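# Close the locker door until it latches

## Task

Push the locker's door shut so its latch catches and it stays closed by itself, not held by the robot. Flinging the door open hard counts as failure, and so does the robot toppling or being left leaning.

## Robot and tools

Robot: a LinearBot, an omnidirectional wheeled base with a column about 1.75 m tall. A carriage rides up and down the column (lift_m, 0 to 1 m) and carries two identical six-joint arms (left and right), each ending in a two-finger gripper. Arm bases sit roughly 0.57 m + lift_m above the floor, with carriage parts hanging about 0.15 m lower. A hand can reach 0.78 m from its shoulder but only about 0.38 m below its arm base. Parked arm joints 1 to 6: 0, 0.05, 0.05, 1.45, 0, 0; parked, the robot is about 0.95 m wide and 0.7 m long. Cameras: carriage_camera (fixed, facing forward, tilted about 20 degrees down), left_wrist_camera and right_wrist_camera (each looking out past its fingertips). Images are 504x504 pixels.

Frames: the base frame has its origin on the floor below the base centre, x forward, y left, z up. left_hand and right_hand in results are positions in this frame of the point between each hand's finger pads; quat_wxyz gives the hand's orientation (hand z runs along the fingers, fingers open along hand y). The odometry frame is the base frame as it was when the scene began; base_odometry counts wheel rotation only, so wheel slip shows up as travel. Heading is positive to the left, within -3.142 to 3.142.

execute_actions: arguments "actions" (a list holding exactly one action, or empty to just read state and images) and optional "cameras" (list drawn from carriage_camera, left_wrist_camera, right_wrist_camera, all; null or omitted means all, [] means none). An action may contain "base", "joints", or both; they start together. "base" holds a single relative move from where the base last measured itself: {"translate_m": d} straight, forward positive, -2 to 2 m; {"strafe_m": d} sideways, left positive, -2 to 2 m; or {"rotate_rad": d} on the spot, counter-clockwise (left) positive, -6.3 to 6.3 rad. "joints" is a single object keyed by joint name, each value an absolute target, not an offset. Keys and ranges: lift_m 0 to 1 (metres); left_joint1_rad -2.617 to 3.054 (arm swing about vertical, 0 forward, positive left); left_joint2_rad 0 to 3.141 (shoulder: 0 upper arm back and level, 1.57 vertical, 3.14 forward and level); left_joint3_rad 0 to 3.141 (elbow: 0 folded, 3.14 straight); left_joint4_rad -1.57 to 1.57 (wrist pitch, positive lifts fingertips); left_joint5_rad -1.57 to 1.57 (wrist yaw, positive swings fingertips to the right, opposite sense to joint 1); left_joint6_rad -2.094 to 2.094 (roll about the finger axis, positive clockwise viewed from the forearm); left_gripper_m 0 to 0.093 (pad gap in metres). The right_ keys are identical. Any joint or base left out may keep pushing toward its previous target. Unknown keys or out-of-range numbers get the whole call rejected with no motion. One action lasts at most 15 s. Arm joints 1 to 3 move up to 1.8 rad/s, 4 to 6 up to 2.7 rad/s.

wait: {"seconds": 0 to 10}; commands nothing, then returns state and images like an empty action. zoom_image: {"camera": name, "region": [x0, y0, x1, y1]} in pixels of that camera's latest full image, origin top-left, at most 504 by 504; gives an enlarged view. read_manual: returns only licence text, no motion. finished_scene: {"scene": current scene number}; irreversible, ends the scene after the last command has been held and reports success. The door must be latched and the robot released and clear beforehand.

Result lines: base_status and joint_status describe how each commanded motion ended. "done" for the base only means the wheels turned the commanded amount (even if slipping; tiny moves may fall short yet read done). "off_target": stopped short and possibly still pushing. "contact_stop" or "time_out": target abandoned, holding current spot. "joint command not followed" (with a "cause:" line) and "not_followed" mean a self-collision check blocked that arm's targets; they may be retried on later actions. Fix it by moving the blocked arm away from the other first, then the other arm in a separate action. on_its_own lists uncommanded behaviour; "held at" is a held target, not a position. motor_effort gives percent of maximum (bracket = peak of last action), with sizable fixed and random error; a high drive_wheels value at rest means the base is pushing something. A lift effort that keeps dropping while lowering means a hand is resting on something. Joint torques carry offsets and noise. If a stop is reported, later motion calls in the same reply are skipped.

Hazards: the base stops on contact only after the hit, sometimes late; arms are not monitored during rotations and often not when an arm is also commanded, and the base can coast about 0.3 m after an arm touches. After a blocked drive, back off about 0.2 m (or undo the turn), repeating once if still pressed. Arms and grippers have no contact stop: a blocked arm keeps pushing and snaps to target when freed. Never let the arms collide or press on each other. The robot can tip over and cannot recover; risk grows with a high carriage, outstretched arms, pulling, or abrupt stops; only images reveal a lean. Driving backward into an overhanging edge can topple it. Outstretched arms heat motors; MOTOR HOT warns from 75 °C, 90 °C pauses that arm, 100 °C makes it go limp (OVER-TEMPERATURE FAULT). Hand position readings drift at long reach. Swing the door gently toward closed; do not yank it open. When finished, open the gripper, withdraw the arms and move the base away.

Each tool is called as name([rows], argument=value, ...), one row to a line, values as JSON.

## Session

execute_actions(actions=[])

Scene clock: 0.00 s.
Joint torques (N m, as the arm reports them, + toward a larger angle): no reading
base_odometry: x=+0.000 y=+0.000 heading=+0.000 (m, m, rad; odometry frame)
base_status: not commanded
joint_positions: lift_m=+0.300 left_joint1_rad=+0.021 left_joint2_rad=+0.052 left_joint3_rad=+0.069 left_joint4_rad=+1.498 left_joint5_rad=+0.008 left_joint6_rad=+0.010 left_gripper_m=+0.095 right_joint1_rad=-0.012 right_joint2_rad=+0.075 right_joint3_rad=+0.031 right_joint4_rad=+1.484 right_joint5_rad=+0.002 right_joint6_rad=+0.031 right_gripper_m=+0.095
joint_status: not commanded
motor_effort: lift_m=+15 drive_wheels=+0 (%)
left_hand: x=+0.2886 y=+0.3173 z=+1.3297 quat_wxyz=(+0.999, +0.004, +0.028, +0.015) (m; base frame)
right_hand: x=+0.3107 y=-0.3192 z=+1.3192 quat_wxyz=(+0.998, +0.002, +0.065, +0.010) (m; base frame)
pictures: carriage_camera, left_wrist_camera, right_wrist_camera
Images, in order (width x height): carriage_camera 504x504, left_wrist_camera 504x504, right_wrist_camera 504x504.

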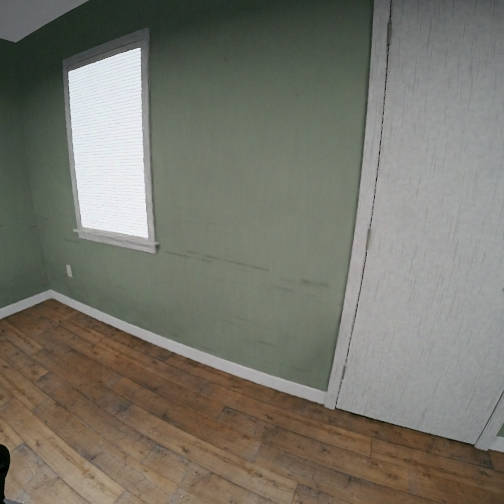

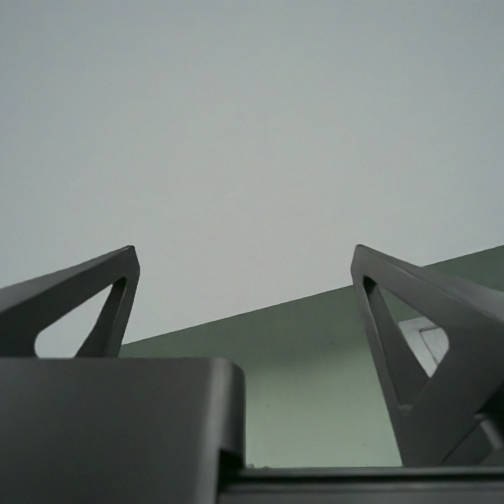

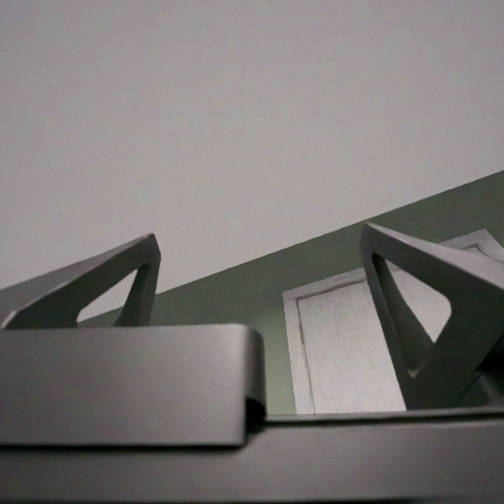

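Locker not visible; look around.

execute_actions([
  {"base":{"rotate_rad":-1.5}},
], cameras=["carriage_camera"])

execute_actions([
  {"base":{"rotate_rad":-1.5}},
], cameras=["carriage_camera"])

execute_actions([
  {"base":{"rotate_rad":-1.5}},
], cameras=["carriage_camera"])

Scene clock: 5.70 s.
Joint torques (N m, as the arm reports them, + toward a larger angle): left_arm=[-0.27  4.84  6.93 -0.3  -0.02  0.08] | right_arm=[ 0.01  3.94  6.61 -0.16 -0.02  0.03]
base_odometry: x=+0.000 y=+0.000 heading=-1.500 (m, m, rad; odometry frame)
base_status: done
joint_positions: lift_m=+0.300 left_joint1_rad=+0.021 left_joint2_rad=+0.052 left_joint3_rad=+0.069 left_joint4_rad=+1.498 left_joint5_rad=+0.008 left_joint6_rad=+0.010 left_gripper_m=+0.095 right_joint1_rad=-0.012 right_joint2_rad=+0.075 right_joint3_rad=+0.031 right_joint4_rad=+1.483 right_joint5_rad=+0.002 right_joint6_rad=+0.031 right_gripper_m=+0.095
joint_status: not commanded
motor_effort: lift_m=+15(15) drive_wheels=+3(12) (%)
left_hand: x=+0.2886 y=+0.3173 z=+1.3297 quat_wxyz=(+0.999, +0.004, +0.028, +0.015) (m; base frame)
right_hand: x=+0.3109 y=-0.3192 z=+1.3192 quat_wxyz=(+0.998, +0.002, +0.065, +0.010) (m; base frame)
pictures: carriage_camera
Images, in order (width x height): carriage_camera 504x504.

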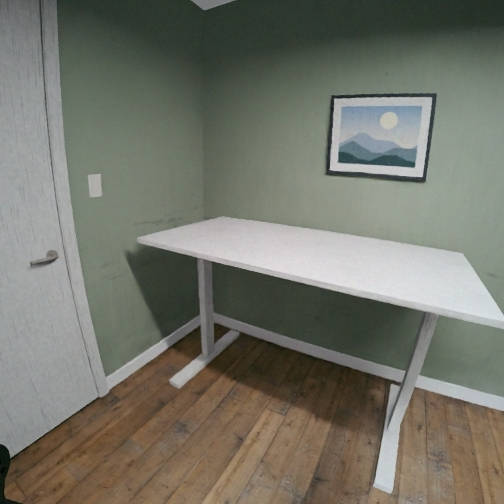

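Scene clock: 8.73 s.
Joint torques (N m, as the arm reports them, + toward a larger angle): left_arm=[-0.28  4.73  6.94 -0.34 -0.02  0.08] | right_arm=[-0.04  3.7   6.63 -0.16 -0.03  0.01]
base_odometry: x=+0.000 y=+0.000 heading=-2.999 (m, m, rad; odometry frame)
base_status: done
joint_positions: lift_m=+0.300 left_joint1_rad=+0.021 left_joint2_rad=+0.052 left_joint3_rad=+0.069 left_joint4_rad=+1.497 left_joint5_rad=+0.008 left_joint6_rad=+0.010 left_gripper_m=+0.095 right_joint1_rad=-0.012 right_joint2_rad=+0.075 right_joint3_rad=+0.031 right_joint4_rad=+1.483 right_joint5_rad=+0.002 right_joint6_rad=+0.031 right_gripper_m=+0.095
joint_status: not commanded
motor_effort: lift_m=+15(15) drive_wheels=+3(14) (%)
left_hand: x=+0.2887 y=+0.3173 z=+1.3297 quat_wxyz=(+0.999, +0.004, +0.028, +0.015) (m; base frame)
right_hand: x=+0.3110 y=-0.3192 z=+1.3192 quat_wxyz=(+0.998, +0.002, +0.066, +0.010) (m; base frame)
pictures: carriage_camera
Images, in order (width x height): carriage_camera 504x504.

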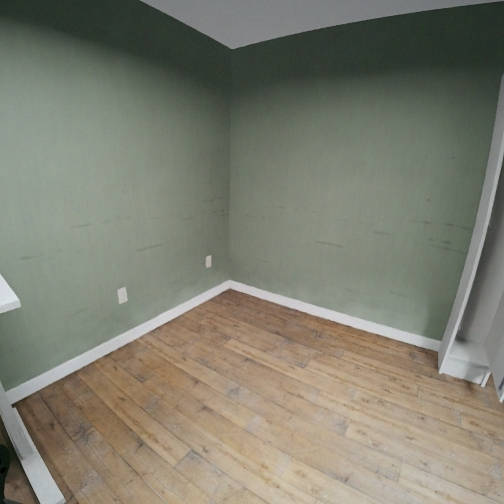

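Scene clock: 11.77 s.
Joint torques (N m, as the arm reports them, + toward a larger angle): left_arm=[-0.28  4.64  6.91 -0.32 -0.02  0.09] | right_arm=[ 0.12  3.84  6.59 -0.23 -0.02  0.01]
base_odometry: x=+0.000 y=+0.000 heading=+1.784 (m, m, rad; odometry frame)
base_status: done
joint_positions: lift_m=+0.300 left_joint1_rad=+0.021 left_joint2_rad=+0.052 left_joint3_rad=+0.069 left_joint4_rad=+1.497 left_joint5_rad=+0.008 left_joint6_rad=+0.010 left_gripper_m=+0.095 right_joint1_rad=-0.012 right_joint2_rad=+0.075 right_joint3_rad=+0.031 right_joint4_rad=+1.483 right_joint5_rad=+0.002 right_joint6_rad=+0.031 right_gripper_m=+0.095
joint_status: not commanded
motor_effort: lift_m=+15(15) drive_wheels=+3(10) (%)
left_hand: x=+0.2887 y=+0.3173 z=+1.3297 quat_wxyz=(+0.999, +0.004, +0.028, +0.015) (m; base frame)
right_hand: x=+0.3110 y=-0.3192 z=+1.3192 quat_wxyz=(+0.998, +0.002, +0.066, +0.010) (m; base frame)
pictures: carriage_camera
Images, in order (width x height): carriage_camera 504x504.

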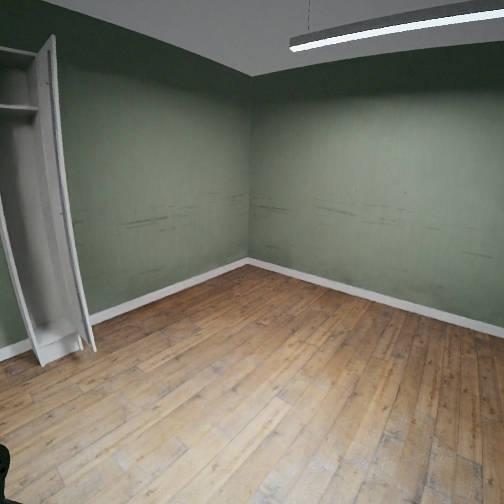

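execute_actions([
  {"base":{"rotate_rad":0.85}},
], cameras=["carriage_camera"])

Scene clock: 15.07 s.
Joint torques (N m, as the arm reports them, + toward a larger angle): left_arm=[-0.23  4.72  6.68 -0.33 -0.01  0.09] | right_arm=[-0.03  3.68  6.8  -0.21 -0.01  0.01]
base_odometry: x=+0.000 y=+0.000 heading=+2.634 (m, m, rad; odometry frame)
base_status: done
joint_positions: lift_m=+0.300 left_joint1_rad=+0.021 left_joint2_rad=+0.052 left_joint3_rad=+0.069 left_joint4_rad=+1.497 left_joint5_rad=+0.008 left_joint6_rad=+0.010 left_gripper_m=+0.095 right_joint1_rad=-0.012 right_joint2_rad=+0.075 right_joint3_rad=+0.031 right_joint4_rad=+1.483 right_joint5_rad=+0.002 right_joint6_rad=+0.031 right_gripper_m=+0.095
joint_status: not commanded
motor_effort: lift_m=+15(15) drive_wheels=+4(12) (%)
left_hand: x=+0.2887 y=+0.3173 z=+1.3297 quat_wxyz=(+0.999, +0.004, +0.028, +0.015) (m; base frame)
right_hand: x=+0.3111 y=-0.3192 z=+1.3192 quat_wxyz=(+0.998, +0.002, +0.066, +0.010) (m; base frame)
pictures: carriage_camera
Images, in order (width x height): carriage_camera 504x504.

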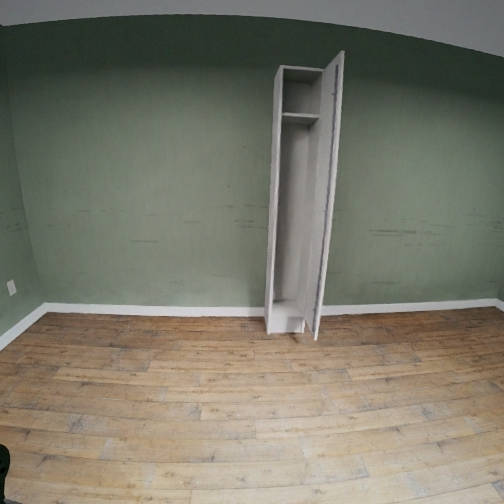

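execute_actions([
  {"base":{"strafe_m":-0.3},"joints":{"right_joint2_rad":1.4,"right_joint3_rad":1.4,"right_joint4_rad":0,"right_gripper_m":0}},
], cameras=[])

execute_actions([
  {"base":{"translate_m":1.0}},
])

Scene clock: 24.77 s.
Joint torques (N m, as the arm reports them, + toward a larger angle): left_arm=[-0.31  4.67  6.82 -0.36  0.01  0.08] | right_arm=[-0.07 -6.11 10.15  2.34 -0.04  0.01]
base_odometry: x=+0.146 y=+0.262 heading=+2.634 (m, m, rad; odometry frame)
base_status: done
joint_positions: lift_m=+0.300 left_joint1_rad=+0.021 left_joint2_rad=+0.052 left_joint3_rad=+0.069 left_joint4_rad=+1.497 left_joint5_rad=+0.008 left_joint6_rad=+0.010 left_gripper_m=+0.095 right_joint1_rad=-0.012 right_joint2_rad=+1.395 right_joint3_rad=+1.383 right_joint4_rad=+0.013 right_joint5_rad=+0.002 right_joint6_rad=+0.031 right_gripper_m=+0.001
joint_status: all done
motor_effort: lift_m=+15(15) drive_wheels=-3(10) (%)
left_hand: x=+0.2887 y=+0.3173 z=+1.3297 quat_wxyz=(+0.999, +0.004, +0.028, +0.015) (m; base frame)
right_hand: x=+0.7400 y=-0.3243 z=+1.3236 quat_wxyz=(+0.707, +0.016, +0.707, +0.006) (m; base frame)
pictures: none
No camera images: the call's "cameras" was empty. Leave "cameras" out to get every camera's image.

Scene clock: 29.03 s.
Joint torques (N m, as the arm reports them, + toward a larger angle): left_arm=[-0.28  4.75  6.86 -0.32 -0.02  0.09] | right_arm=[ 0.09 -5.9  10.16  2.35 -0.02 -0.02]
base_odometry: x=-0.728 y=+0.749 heading=+2.634 (m, m, rad; odometry frame)
base_status: done
joint_positions: lift_m=+0.300 left_joint1_rad=+0.021 left_joint2_rad=+0.052 left_joint3_rad=+0.069 left_joint4_rad=+1.497 left_joint5_rad=+0.008 left_joint6_rad=+0.010 left_gripper_m=+0.095 right_joint1_rad=-0.012 right_joint2_rad=+1.396 right_joint3_rad=+1.383 right_joint4_rad=+0.011 right_joint5_rad=+0.002 right_joint6_rad=+0.031 right_gripper_m=+0.001
joint_status: not commanded
motor_effort: lift_m=+15(15) drive_wheels=-2(10) (%)
left_hand: x=+0.2887 y=+0.3173 z=+1.3297 quat_wxyz=(+0.999, +0.004, +0.028, +0.015) (m; base frame)
right_hand: x=+0.7402 y=-0.3243 z=+1.3229 quat_wxyz=(+0.707, +0.016, +0.707, +0.006) (m; base frame)
pictures: carriage_camera, left_wrist_camera, right_wrist_camera
camera_calibration (this result's frames):
left_wrist_camera: T_world_to_cam=[[0.0140529, -0.999152, -0.038702, 0.356916], [0.785875, 0.0349679, -0.617396, 0.592629], [0.618226, -0.0217387, 0.7857, -1.09476], [0, 0, 0, 1]] pos_world=[0.206063, 0.312092, 1.23986]
right_wrist_camera: T_world_to_cam=[[-0.00777661, -0.995493, -0.0945154, -0.191899], [-0.618292, 0.0790719, -0.781961, 1.51551], [0.78591, 0.0523571, -0.61612, 0.373061], [0, 0, 0, 1]] pos_world=[0.642344, -0.330402, 1.39679]
Images, in order (width x height): carriage_camera 504x504, left_wrist_camera 504x504, right_wrist_camera 504x504.

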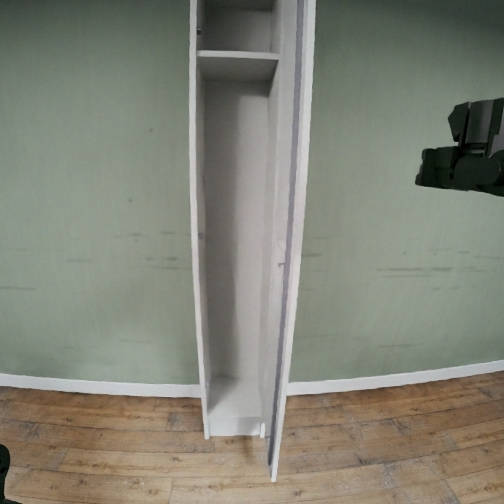

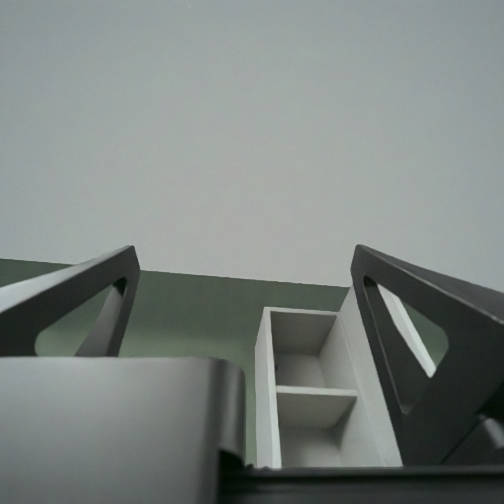

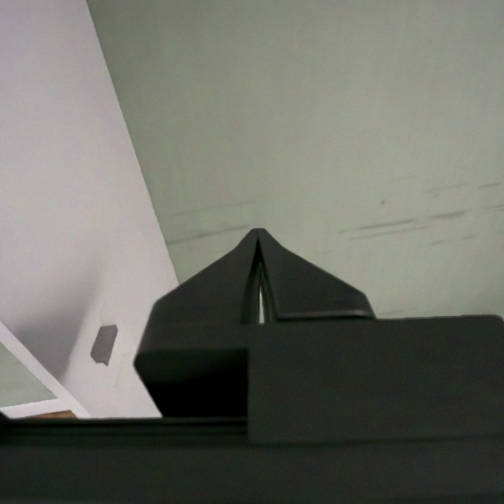

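execute_actions([
  {"base":{"translate_m":0.22}},
], cameras=[])

execute_actions([
  {"base":{"strafe_m":0.3},"joints":{"right_joint1_rad":0}},
], cameras=["carriage_camera","right_wrist_camera"])

Scene clock: 36.03 s.
Joint torques (N m, as the arm reports them, + toward a larger angle): left_arm=[-0.27  4.81  6.93 -0.32 -0.03  0.09] | right_arm=[ 0.21 -6.1  10.15  2.34 -0.04  0.01]
base_odometry: x=-0.920 y=+0.856 heading=+2.633 (m, m, rad; odometry frame)
base_status: done
joint_positions: lift_m=+0.300 left_joint1_rad=+0.021 left_joint2_rad=+0.052 left_joint3_rad=+0.069 left_joint4_rad=+1.497 left_joint5_rad=+0.008 left_joint6_rad=+0.010 left_gripper_m=+0.095 right_joint1_rad=-0.012 right_joint2_rad=+1.396 right_joint3_rad=+1.383 right_joint4_rad=+0.011 right_joint5_rad=+0.002 right_joint6_rad=+0.031 right_gripper_m=+0.001
joint_status: not commanded
motor_effort: lift_m=+15(15) drive_wheels=+2(11) (%)
left_hand: x=+0.2887 y=+0.3173 z=+1.3297 quat_wxyz=(+0.999, +0.004, +0.028, +0.015) (m; base frame)
right_hand: x=+0.7404 y=-0.3243 z=+1.3225 quat_wxyz=(+0.706, +0.016, +0.708, +0.006) (m; base frame)
pictures: none
No camera images: the call's "cameras" was empty. Leave "cameras" out to get every camera's image.

Scene clock: 38.50 s.
Joint torques (N m, as the arm reports them, + toward a larger angle): left_arm=[-0.21  4.78  6.85 -0.33 -0.01  0.09] | right_arm=[ 0.74 -6.   10.3   2.32 -0.05  0.08]
base_odometry: x=-1.066 y=+0.594 heading=+2.633 (m, m, rad; odometry frame)
base_status: done
joint_positions: lift_m=+0.300 left_joint1_rad=+0.021 left_joint2_rad=+0.052 left_joint3_rad=+0.069 left_joint4_rad=+1.497 left_joint5_rad=+0.008 left_joint6_rad=+0.010 left_gripper_m=+0.095 right_joint1_rad=-0.007 right_joint2_rad=+1.396 right_joint3_rad=+1.383 right_joint4_rad=+0.012 right_joint5_rad=+0.006 right_joint6_rad=+0.025 right_gripper_m=+0.001
joint_status: all done
motor_effort: lift_m=+15(15) drive_wheels=-1(7) (%)
left_hand: x=+0.2888 y=+0.3174 z=+1.3297 quat_wxyz=(+0.999, +0.004, +0.028, +0.015) (m; base frame)
right_hand: x=+0.7405 y=-0.3228 z=+1.3227 quat_wxyz=(+0.707, +0.013, +0.708, +0.004) (m; base frame)
pictures: carriage_camera, right_wrist_camera
camera_calibration (this result's frames):
right_wrist_camera: T_world_to_cam=[[-0.00739479, -0.996089, -0.0880505, -0.199424], [-0.618391, 0.0737523, -0.782402, 1.51437], [0.785836, 0.0486639, -0.616517, 0.372074], [0, 0, 0, 1]] pos_world=[0.642609, -0.328439, 1.39668]
Images, in order (width x height): carriage_camera 504x504, right_wrist_camera 504x504.

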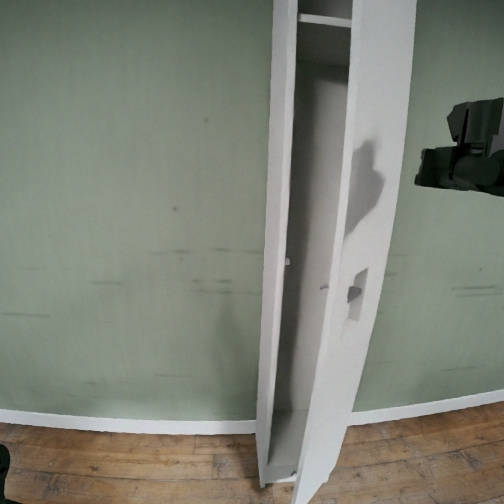

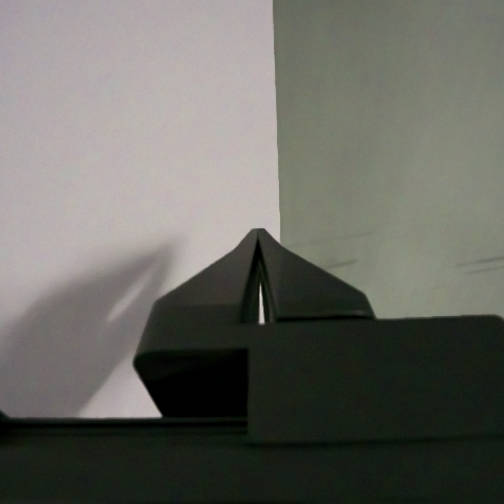

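execute_actions([
  {"base":{"strafe_m":0.15}},
], cameras=["carriage_camera","right_wrist_camera"])

Scene clock: 42.20 s.
Joint torques (N m, as the arm reports them, + toward a larger angle): left_arm=[-0.39  4.78  6.85 -0.36 -0.04  0.09] | right_arm=[ 0.64 -6.11 10.1   2.34 -0.02  0.05]
base_odometry: x=-1.140 y=+0.463 heading=+2.633 (m, m, rad; odometry frame)
base_status: done
joint_positions: lift_m=+0.300 left_joint1_rad=+0.021 left_joint2_rad=+0.052 left_joint3_rad=+0.069 left_joint4_rad=+1.497 left_joint5_rad=+0.008 left_joint6_rad=+0.010 left_gripper_m=+0.095 right_joint1_rad=-0.008 right_joint2_rad=+1.396 right_joint3_rad=+1.383 right_joint4_rad=+0.012 right_joint5_rad=+0.008 right_joint6_rad=+0.025 right_gripper_m=+0.001
joint_status: not commanded
motor_effort: lift_m=+15(15) drive_wheels=-1(4) (%)
left_hand: x=+0.2888 y=+0.3174 z=+1.3297 quat_wxyz=(+0.999, +0.004, +0.028, +0.015) (m; base frame)
right_hand: x=+0.7404 y=-0.3234 z=+1.3227 quat_wxyz=(+0.707, +0.014, +0.708, +0.003) (m; base frame)
pictures: carriage_camera, right_wrist_camera
camera_calibration (this result's frames):
right_wrist_camera: T_world_to_cam=[[-0.00967467, -0.996069, -0.0880481, -0.198348], [-0.61822, 0.0751656, -0.782403, 1.51474], [0.785945, 0.0468637, -0.616517, 0.371447], [0, 0, 0, 1]] pos_world=[0.642589, -0.328833, 1.39668]
Images, in order (width x height): carriage_camera 504x504, right_wrist_camera 504x504.

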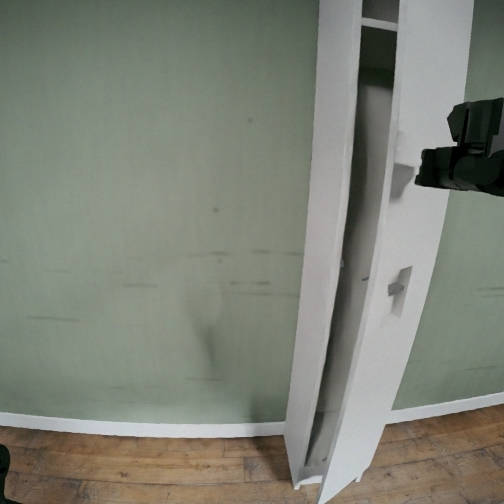

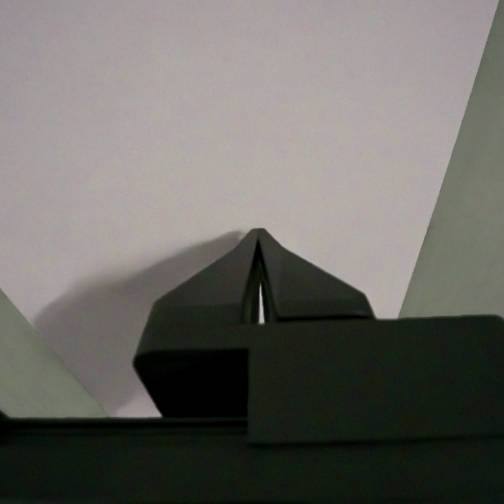

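Nearly touching mid-door. Push forward, slightly more toward the free edge.

execute_actions([
  {"base":{"translate_m":0.1},"joints":{"right_joint1_rad":0.1}},
], cameras=["carriage_camera","right_wrist_camera"])

Scene clock: 45.37 s.
Joint torques (N m, as the arm reports them, + toward a larger angle): left_arm=[-0.26  4.76  6.75 -0.34 -0.02  0.09] | right_arm=[ 0.57 -3.59  9.93  2.82  0.03  0.08]
base_odometry: x=-1.227 y=+0.511 heading=+2.633 (m, m, rad; odometry frame)
base_status: done
joint_positions: lift_m=+0.300 left_joint1_rad=+0.021 left_joint2_rad=+0.052 left_joint3_rad=+0.069 left_joint4_rad=+1.497 left_joint5_rad=+0.008 left_joint6_rad=+0.010 left_gripper_m=+0.095 right_joint1_rad=+0.094 right_joint2_rad=+1.363 right_joint3_rad=+1.385 right_joint4_rad=-0.035 right_joint5_rad=+0.000 right_joint6_rad=+0.025 right_gripper_m=+0.001
joint_status: all done
motor_effort: lift_m=+15(15) drive_wheels=+2(6) (%)
left_hand: x=+0.2889 y=+0.3174 z=+1.3297 quat_wxyz=(+0.999, +0.004, +0.029, +0.015) (m; base frame)
right_hand: x=+0.7277 y=-0.2758 z=+1.3270 quat_wxyz=(+0.701, -0.024, +0.711, +0.042) (m; base frame)
pictures: carriage_camera, right_wrist_camera
camera_calibration (this result's frames):
right_wrist_camera: T_world_to_cam=[[0.0986105, -0.991148, -0.088886, -0.226967], [-0.631371, 0.0067266, -0.775452, 1.48811], [0.769186, 0.132588, -0.625119, 0.429147], [0, 0, 0, 1]] pos_world=[0.631835, -0.291868, 1.40205]
Images, in order (width x height): carriage_camera 504x504, right_wrist_camera 504x504.

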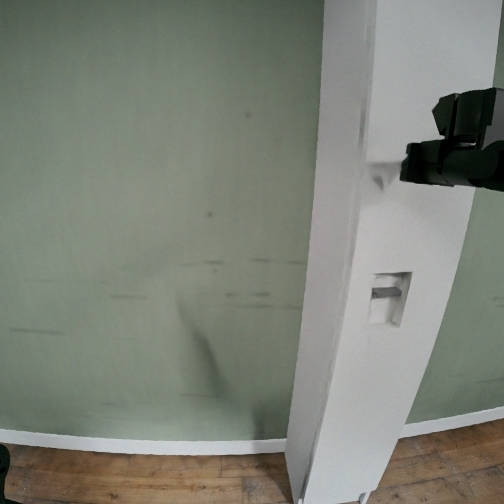

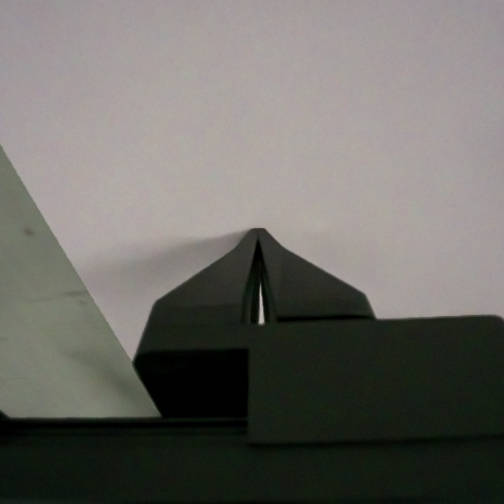

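execute_actions([
  {"base":{"translate_m":-0.3}},
], cameras=["carriage_camera"])

zoom_image(camera="carriage_camera", region=[250, 100, 450, 400])

Scene clock: 49.97 s.
Joint torques (N m, as the arm reports them, + toward a larger angle): left_arm=[-0.26  4.76  6.83 -0.33 -0.02  0.09] | right_arm=[ 0.52 -5.44  9.74  2.42  0.02  0.01]
base_odometry: x=-0.965 y=+0.365 heading=+2.633 (m, m, rad; odometry frame)
base_status: done
joint_positions: lift_m=+0.300 left_joint1_rad=+0.021 left_joint2_rad=+0.052 left_joint3_rad=+0.069 left_joint4_rad=+1.497 left_joint5_rad=+0.008 left_joint6_rad=+0.010 left_gripper_m=+0.095 right_joint1_rad=+0.094 right_joint2_rad=+1.388 right_joint3_rad=+1.385 right_joint4_rad=+0.009 right_joint5_rad=+0.003 right_joint6_rad=+0.025 right_gripper_m=+0.001
joint_status: not commanded
motor_effort: lift_m=+15(15) drive_wheels=+0(9) (%)
left_hand: x=+0.2888 y=+0.3173 z=+1.3297 quat_wxyz=(+0.999, +0.004, +0.028, +0.015) (m; base frame)
right_hand: x=+0.7357 y=-0.2756 z=+1.3267 quat_wxyz=(+0.708, -0.023, +0.705, +0.041) (m; base frame)
pictures: carriage_camera
Images, in order (width x height): carriage_camera 504x504.

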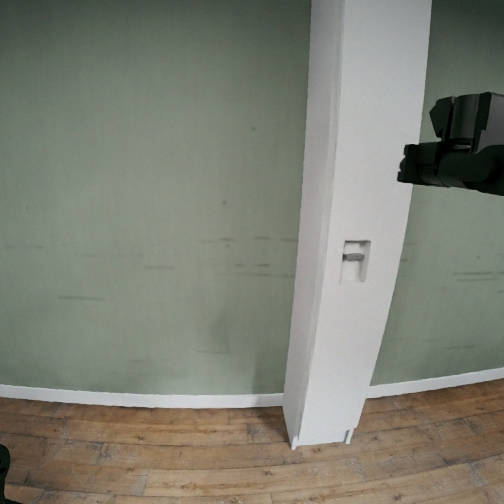

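Region (250, 100, 450, 400) of carriage_camera's 504x504 image, scaled by 1.680, with more detail than that image has.

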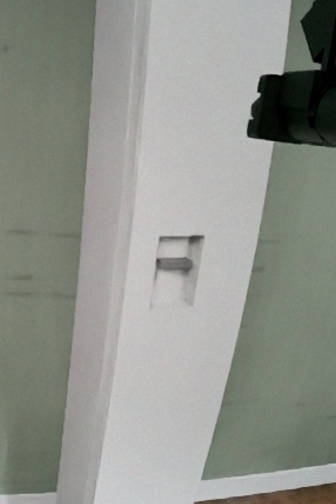

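execute_actions([
  {"joints":{"lift_m":0.08,"right_joint1_rad":0.22}},
], cameras=[])

execute_actions([
  {"base":{"translate_m":0.31},"joints":{"right_joint1_rad":0.22}},
], cameras=["carriage_camera","right_wrist_camera"])

Scene clock: 54.57 s.
Joint torques (N m, as the arm reports them, + toward a larger angle): left_arm=[-0.24  4.56  6.89 -0.37 -0.01  0.09] | right_arm=[ 0.04 -5.62  9.36  2.41 -0.07  0.06]
base_odometry: x=-0.965 y=+0.365 heading=+2.633 (m, m, rad; odometry frame)
base_status: not commanded
joint_positions: lift_m=+0.080 left_joint1_rad=+0.021 left_joint2_rad=+0.052 left_joint3_rad=+0.069 left_joint4_rad=+1.497 left_joint5_rad=+0.008 left_joint6_rad=+0.010 left_gripper_m=+0.095 right_joint1_rad=+0.222 right_joint2_rad=+1.390 right_joint3_rad=+1.392 right_joint4_rad=+0.005 right_joint5_rad=+0.000 right_joint6_rad=+0.025 right_gripper_m=+0.001
joint_status: all done
motor_effort: lift_m=+14(14) drive_wheels=+0(0) (%)
left_hand: x=+0.2888 y=+0.3173 z=+1.1104 quat_wxyz=(+0.999, +0.004, +0.028, +0.015) (m; base frame)
right_hand: x=+0.7265 y=-0.2167 z=+1.1093 quat_wxyz=(+0.705, -0.069, +0.701, +0.087) (m; base frame)
pictures: none
No camera images: the call's "cameras" was empty. Leave "cameras" out to get every camera's image.

Scene clock: 57.07 s.
Joint torques (N m, as the arm reports them, + toward a larger angle): left_arm=[-0.22  4.85  6.85 -0.33 -0.03  0.08] | right_arm=[-0.06 -4.79  9.31  2.47  0.16  0.01]
base_odometry: x=-1.236 y=+0.516 heading=+2.633 (m, m, rad; odometry frame)
base_status: done
joint_positions: lift_m=+0.080 left_joint1_rad=+0.021 left_joint2_rad=+0.052 left_joint3_rad=+0.069 left_joint4_rad=+1.497 left_joint5_rad=+0.009 left_joint6_rad=+0.010 left_gripper_m=+0.095 right_joint1_rad=+0.222 right_joint2_rad=+1.380 right_joint3_rad=+1.392 right_joint4_rad=-0.001 right_joint5_rad=-0.016 right_joint6_rad=+0.026 right_gripper_m=+0.001
joint_status: all done
motor_effort: lift_m=+14(14) drive_wheels=+2(12) (%)
left_hand: x=+0.2888 y=+0.3173 z=+1.1104 quat_wxyz=(+0.999, +0.004, +0.028, +0.015) (m; base frame)
right_hand: x=+0.7228 y=-0.2147 z=+1.1120 quat_wxyz=(+0.705, -0.074, +0.699, +0.093) (m; base frame)
pictures: carriage_camera, right_wrist_camera
camera_calibration (this result's frames):
carriage_camera: T_world_to_cam=[[0.0476695, -0.998415, 0.0299341, -0.0374908], [-0.299029, -0.0428582, -0.953281, 1.0912], [0.953053, 0.0364913, -0.300598, 0.158266], [0, 0, 0, 1]] pos_world=[0.177251, 0.00355999, 1.08892]
right_wrist_camera: T_world_to_cam=[[0.241313, -0.966328, -0.0893218, -0.282357], [-0.607963, -0.0787938, -0.790046, 1.29884], [0.756406, 0.244952, -0.606505, 0.303094], [0, 0, 0, 1]] pos_world=[0.628522, -0.244752, 1.18475]
Images, in order (width x height): carriage_camera 504x504, right_wrist_camera 504x504.

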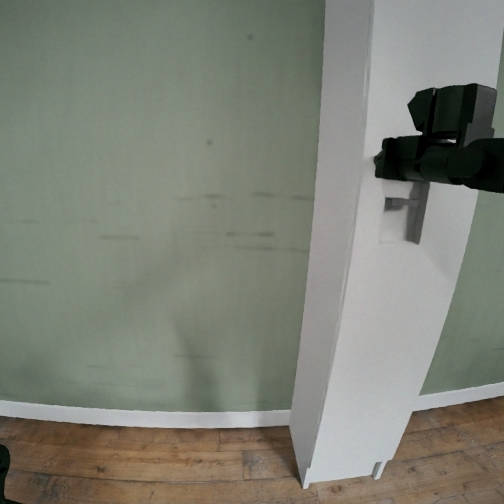

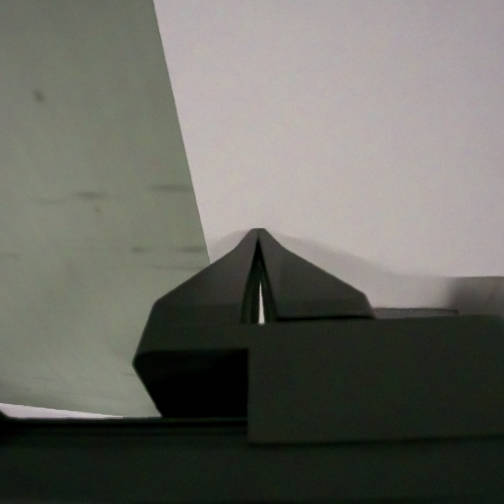

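Light contact at the free edge; one more firm nudge, then back off.

execute_actions([
  {"base":{"translate_m":0.03},"joints":{"right_joint1_rad":0.2}},
], cameras=[])

execute_actions([
  {"base":{"translate_m":-0.5}},
], cameras=["carriage_camera"])

Scene clock: 61.03 s.
Joint torques (N m, as the arm reports them, + toward a larger angle): left_arm=[-0.3   4.76  6.86 -0.34 -0.02  0.09] | right_arm=[-1.5   1.37  9.15  4.1   0.6   0.02]
base_odometry: x=-1.262 y=+0.530 heading=+2.634 (m, m, rad; odometry frame)
base_status: done
joint_positions: lift_m=+0.080 left_joint1_rad=+0.021 left_joint2_rad=+0.052 left_joint3_rad=+0.069 left_joint4_rad=+1.497 left_joint5_rad=+0.009 left_joint6_rad=+0.010 left_gripper_m=+0.095 right_joint1_rad=+0.218 right_joint2_rad=+1.301 right_joint3_rad=+1.392 right_joint4_rad=-0.141 right_joint5_rad=-0.060 right_joint6_rad=+0.027 right_gripper_m=+0.001
joint_status: all done
motor_effort: lift_m=+14(14) drive_wheels=+5(9) (%)
left_hand: x=+0.2888 y=+0.3173 z=+1.1104 quat_wxyz=(+0.999, +0.004, +0.028, +0.015) (m; base frame)
right_hand: x=+0.6955 y=-0.2146 z=+1.1114 quat_wxyz=(+0.681, -0.090, +0.719, +0.106) (m; base frame)
pictures: none
No camera images: the call's "cameras" was empty. Leave "cameras" out to get every camera's image.

Scene clock: 64.13 s.
Joint torques (N m, as the arm reports them, + toward a larger angle): left_arm=[-0.3   4.6   6.8  -0.3  -0.02  0.08] | right_arm=[-0.54 -6.22  9.31  2.29  0.02  0.06]
base_odometry: x=-0.825 y=+0.287 heading=+2.634 (m, m, rad; odometry frame)
base_status: done
joint_positions: lift_m=+0.080 left_joint1_rad=+0.021 left_joint2_rad=+0.052 left_joint3_rad=+0.069 left_joint4_rad=+1.497 left_joint5_rad=+0.009 left_joint6_rad=+0.010 left_gripper_m=+0.095 right_joint1_rad=+0.207 right_joint2_rad=+1.395 right_joint3_rad=+1.392 right_joint4_rad=+0.009 right_joint5_rad=-0.003 right_joint6_rad=+0.027 right_gripper_m=+0.001
joint_status: not commanded
motor_effort: lift_m=+14(14) drive_wheels=-1(13) (%)
left_hand: x=+0.2889 y=+0.3173 z=+1.1104 quat_wxyz=(+0.999, +0.004, +0.029, +0.015) (m; base frame)
right_hand: x=+0.7292 y=-0.2223 z=+1.1082 quat_wxyz=(+0.705, -0.065, +0.702, +0.084) (m; base frame)
pictures: carriage_camera
camera_calibration (this result's frames):
carriage_camera: T_world_to_cam=[[0.0476695, -0.998415, 0.0299341, -0.0374908], [-0.299029, -0.0428582, -0.953281, 1.0912], [0.953053, 0.0364913, -0.300598, 0.158266], [0, 0, 0, 1]] pos_world=[0.177251, 0.00355999, 1.08892]
Images, in order (width x height): carriage_camera 504x504.

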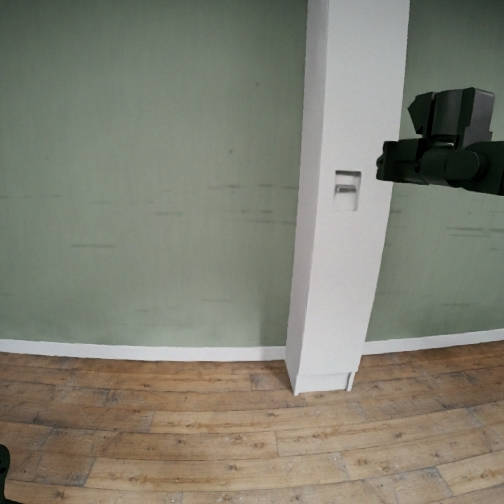

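Solidly shut.

finished_scene(scene=1)

The scene is finished: the task was done.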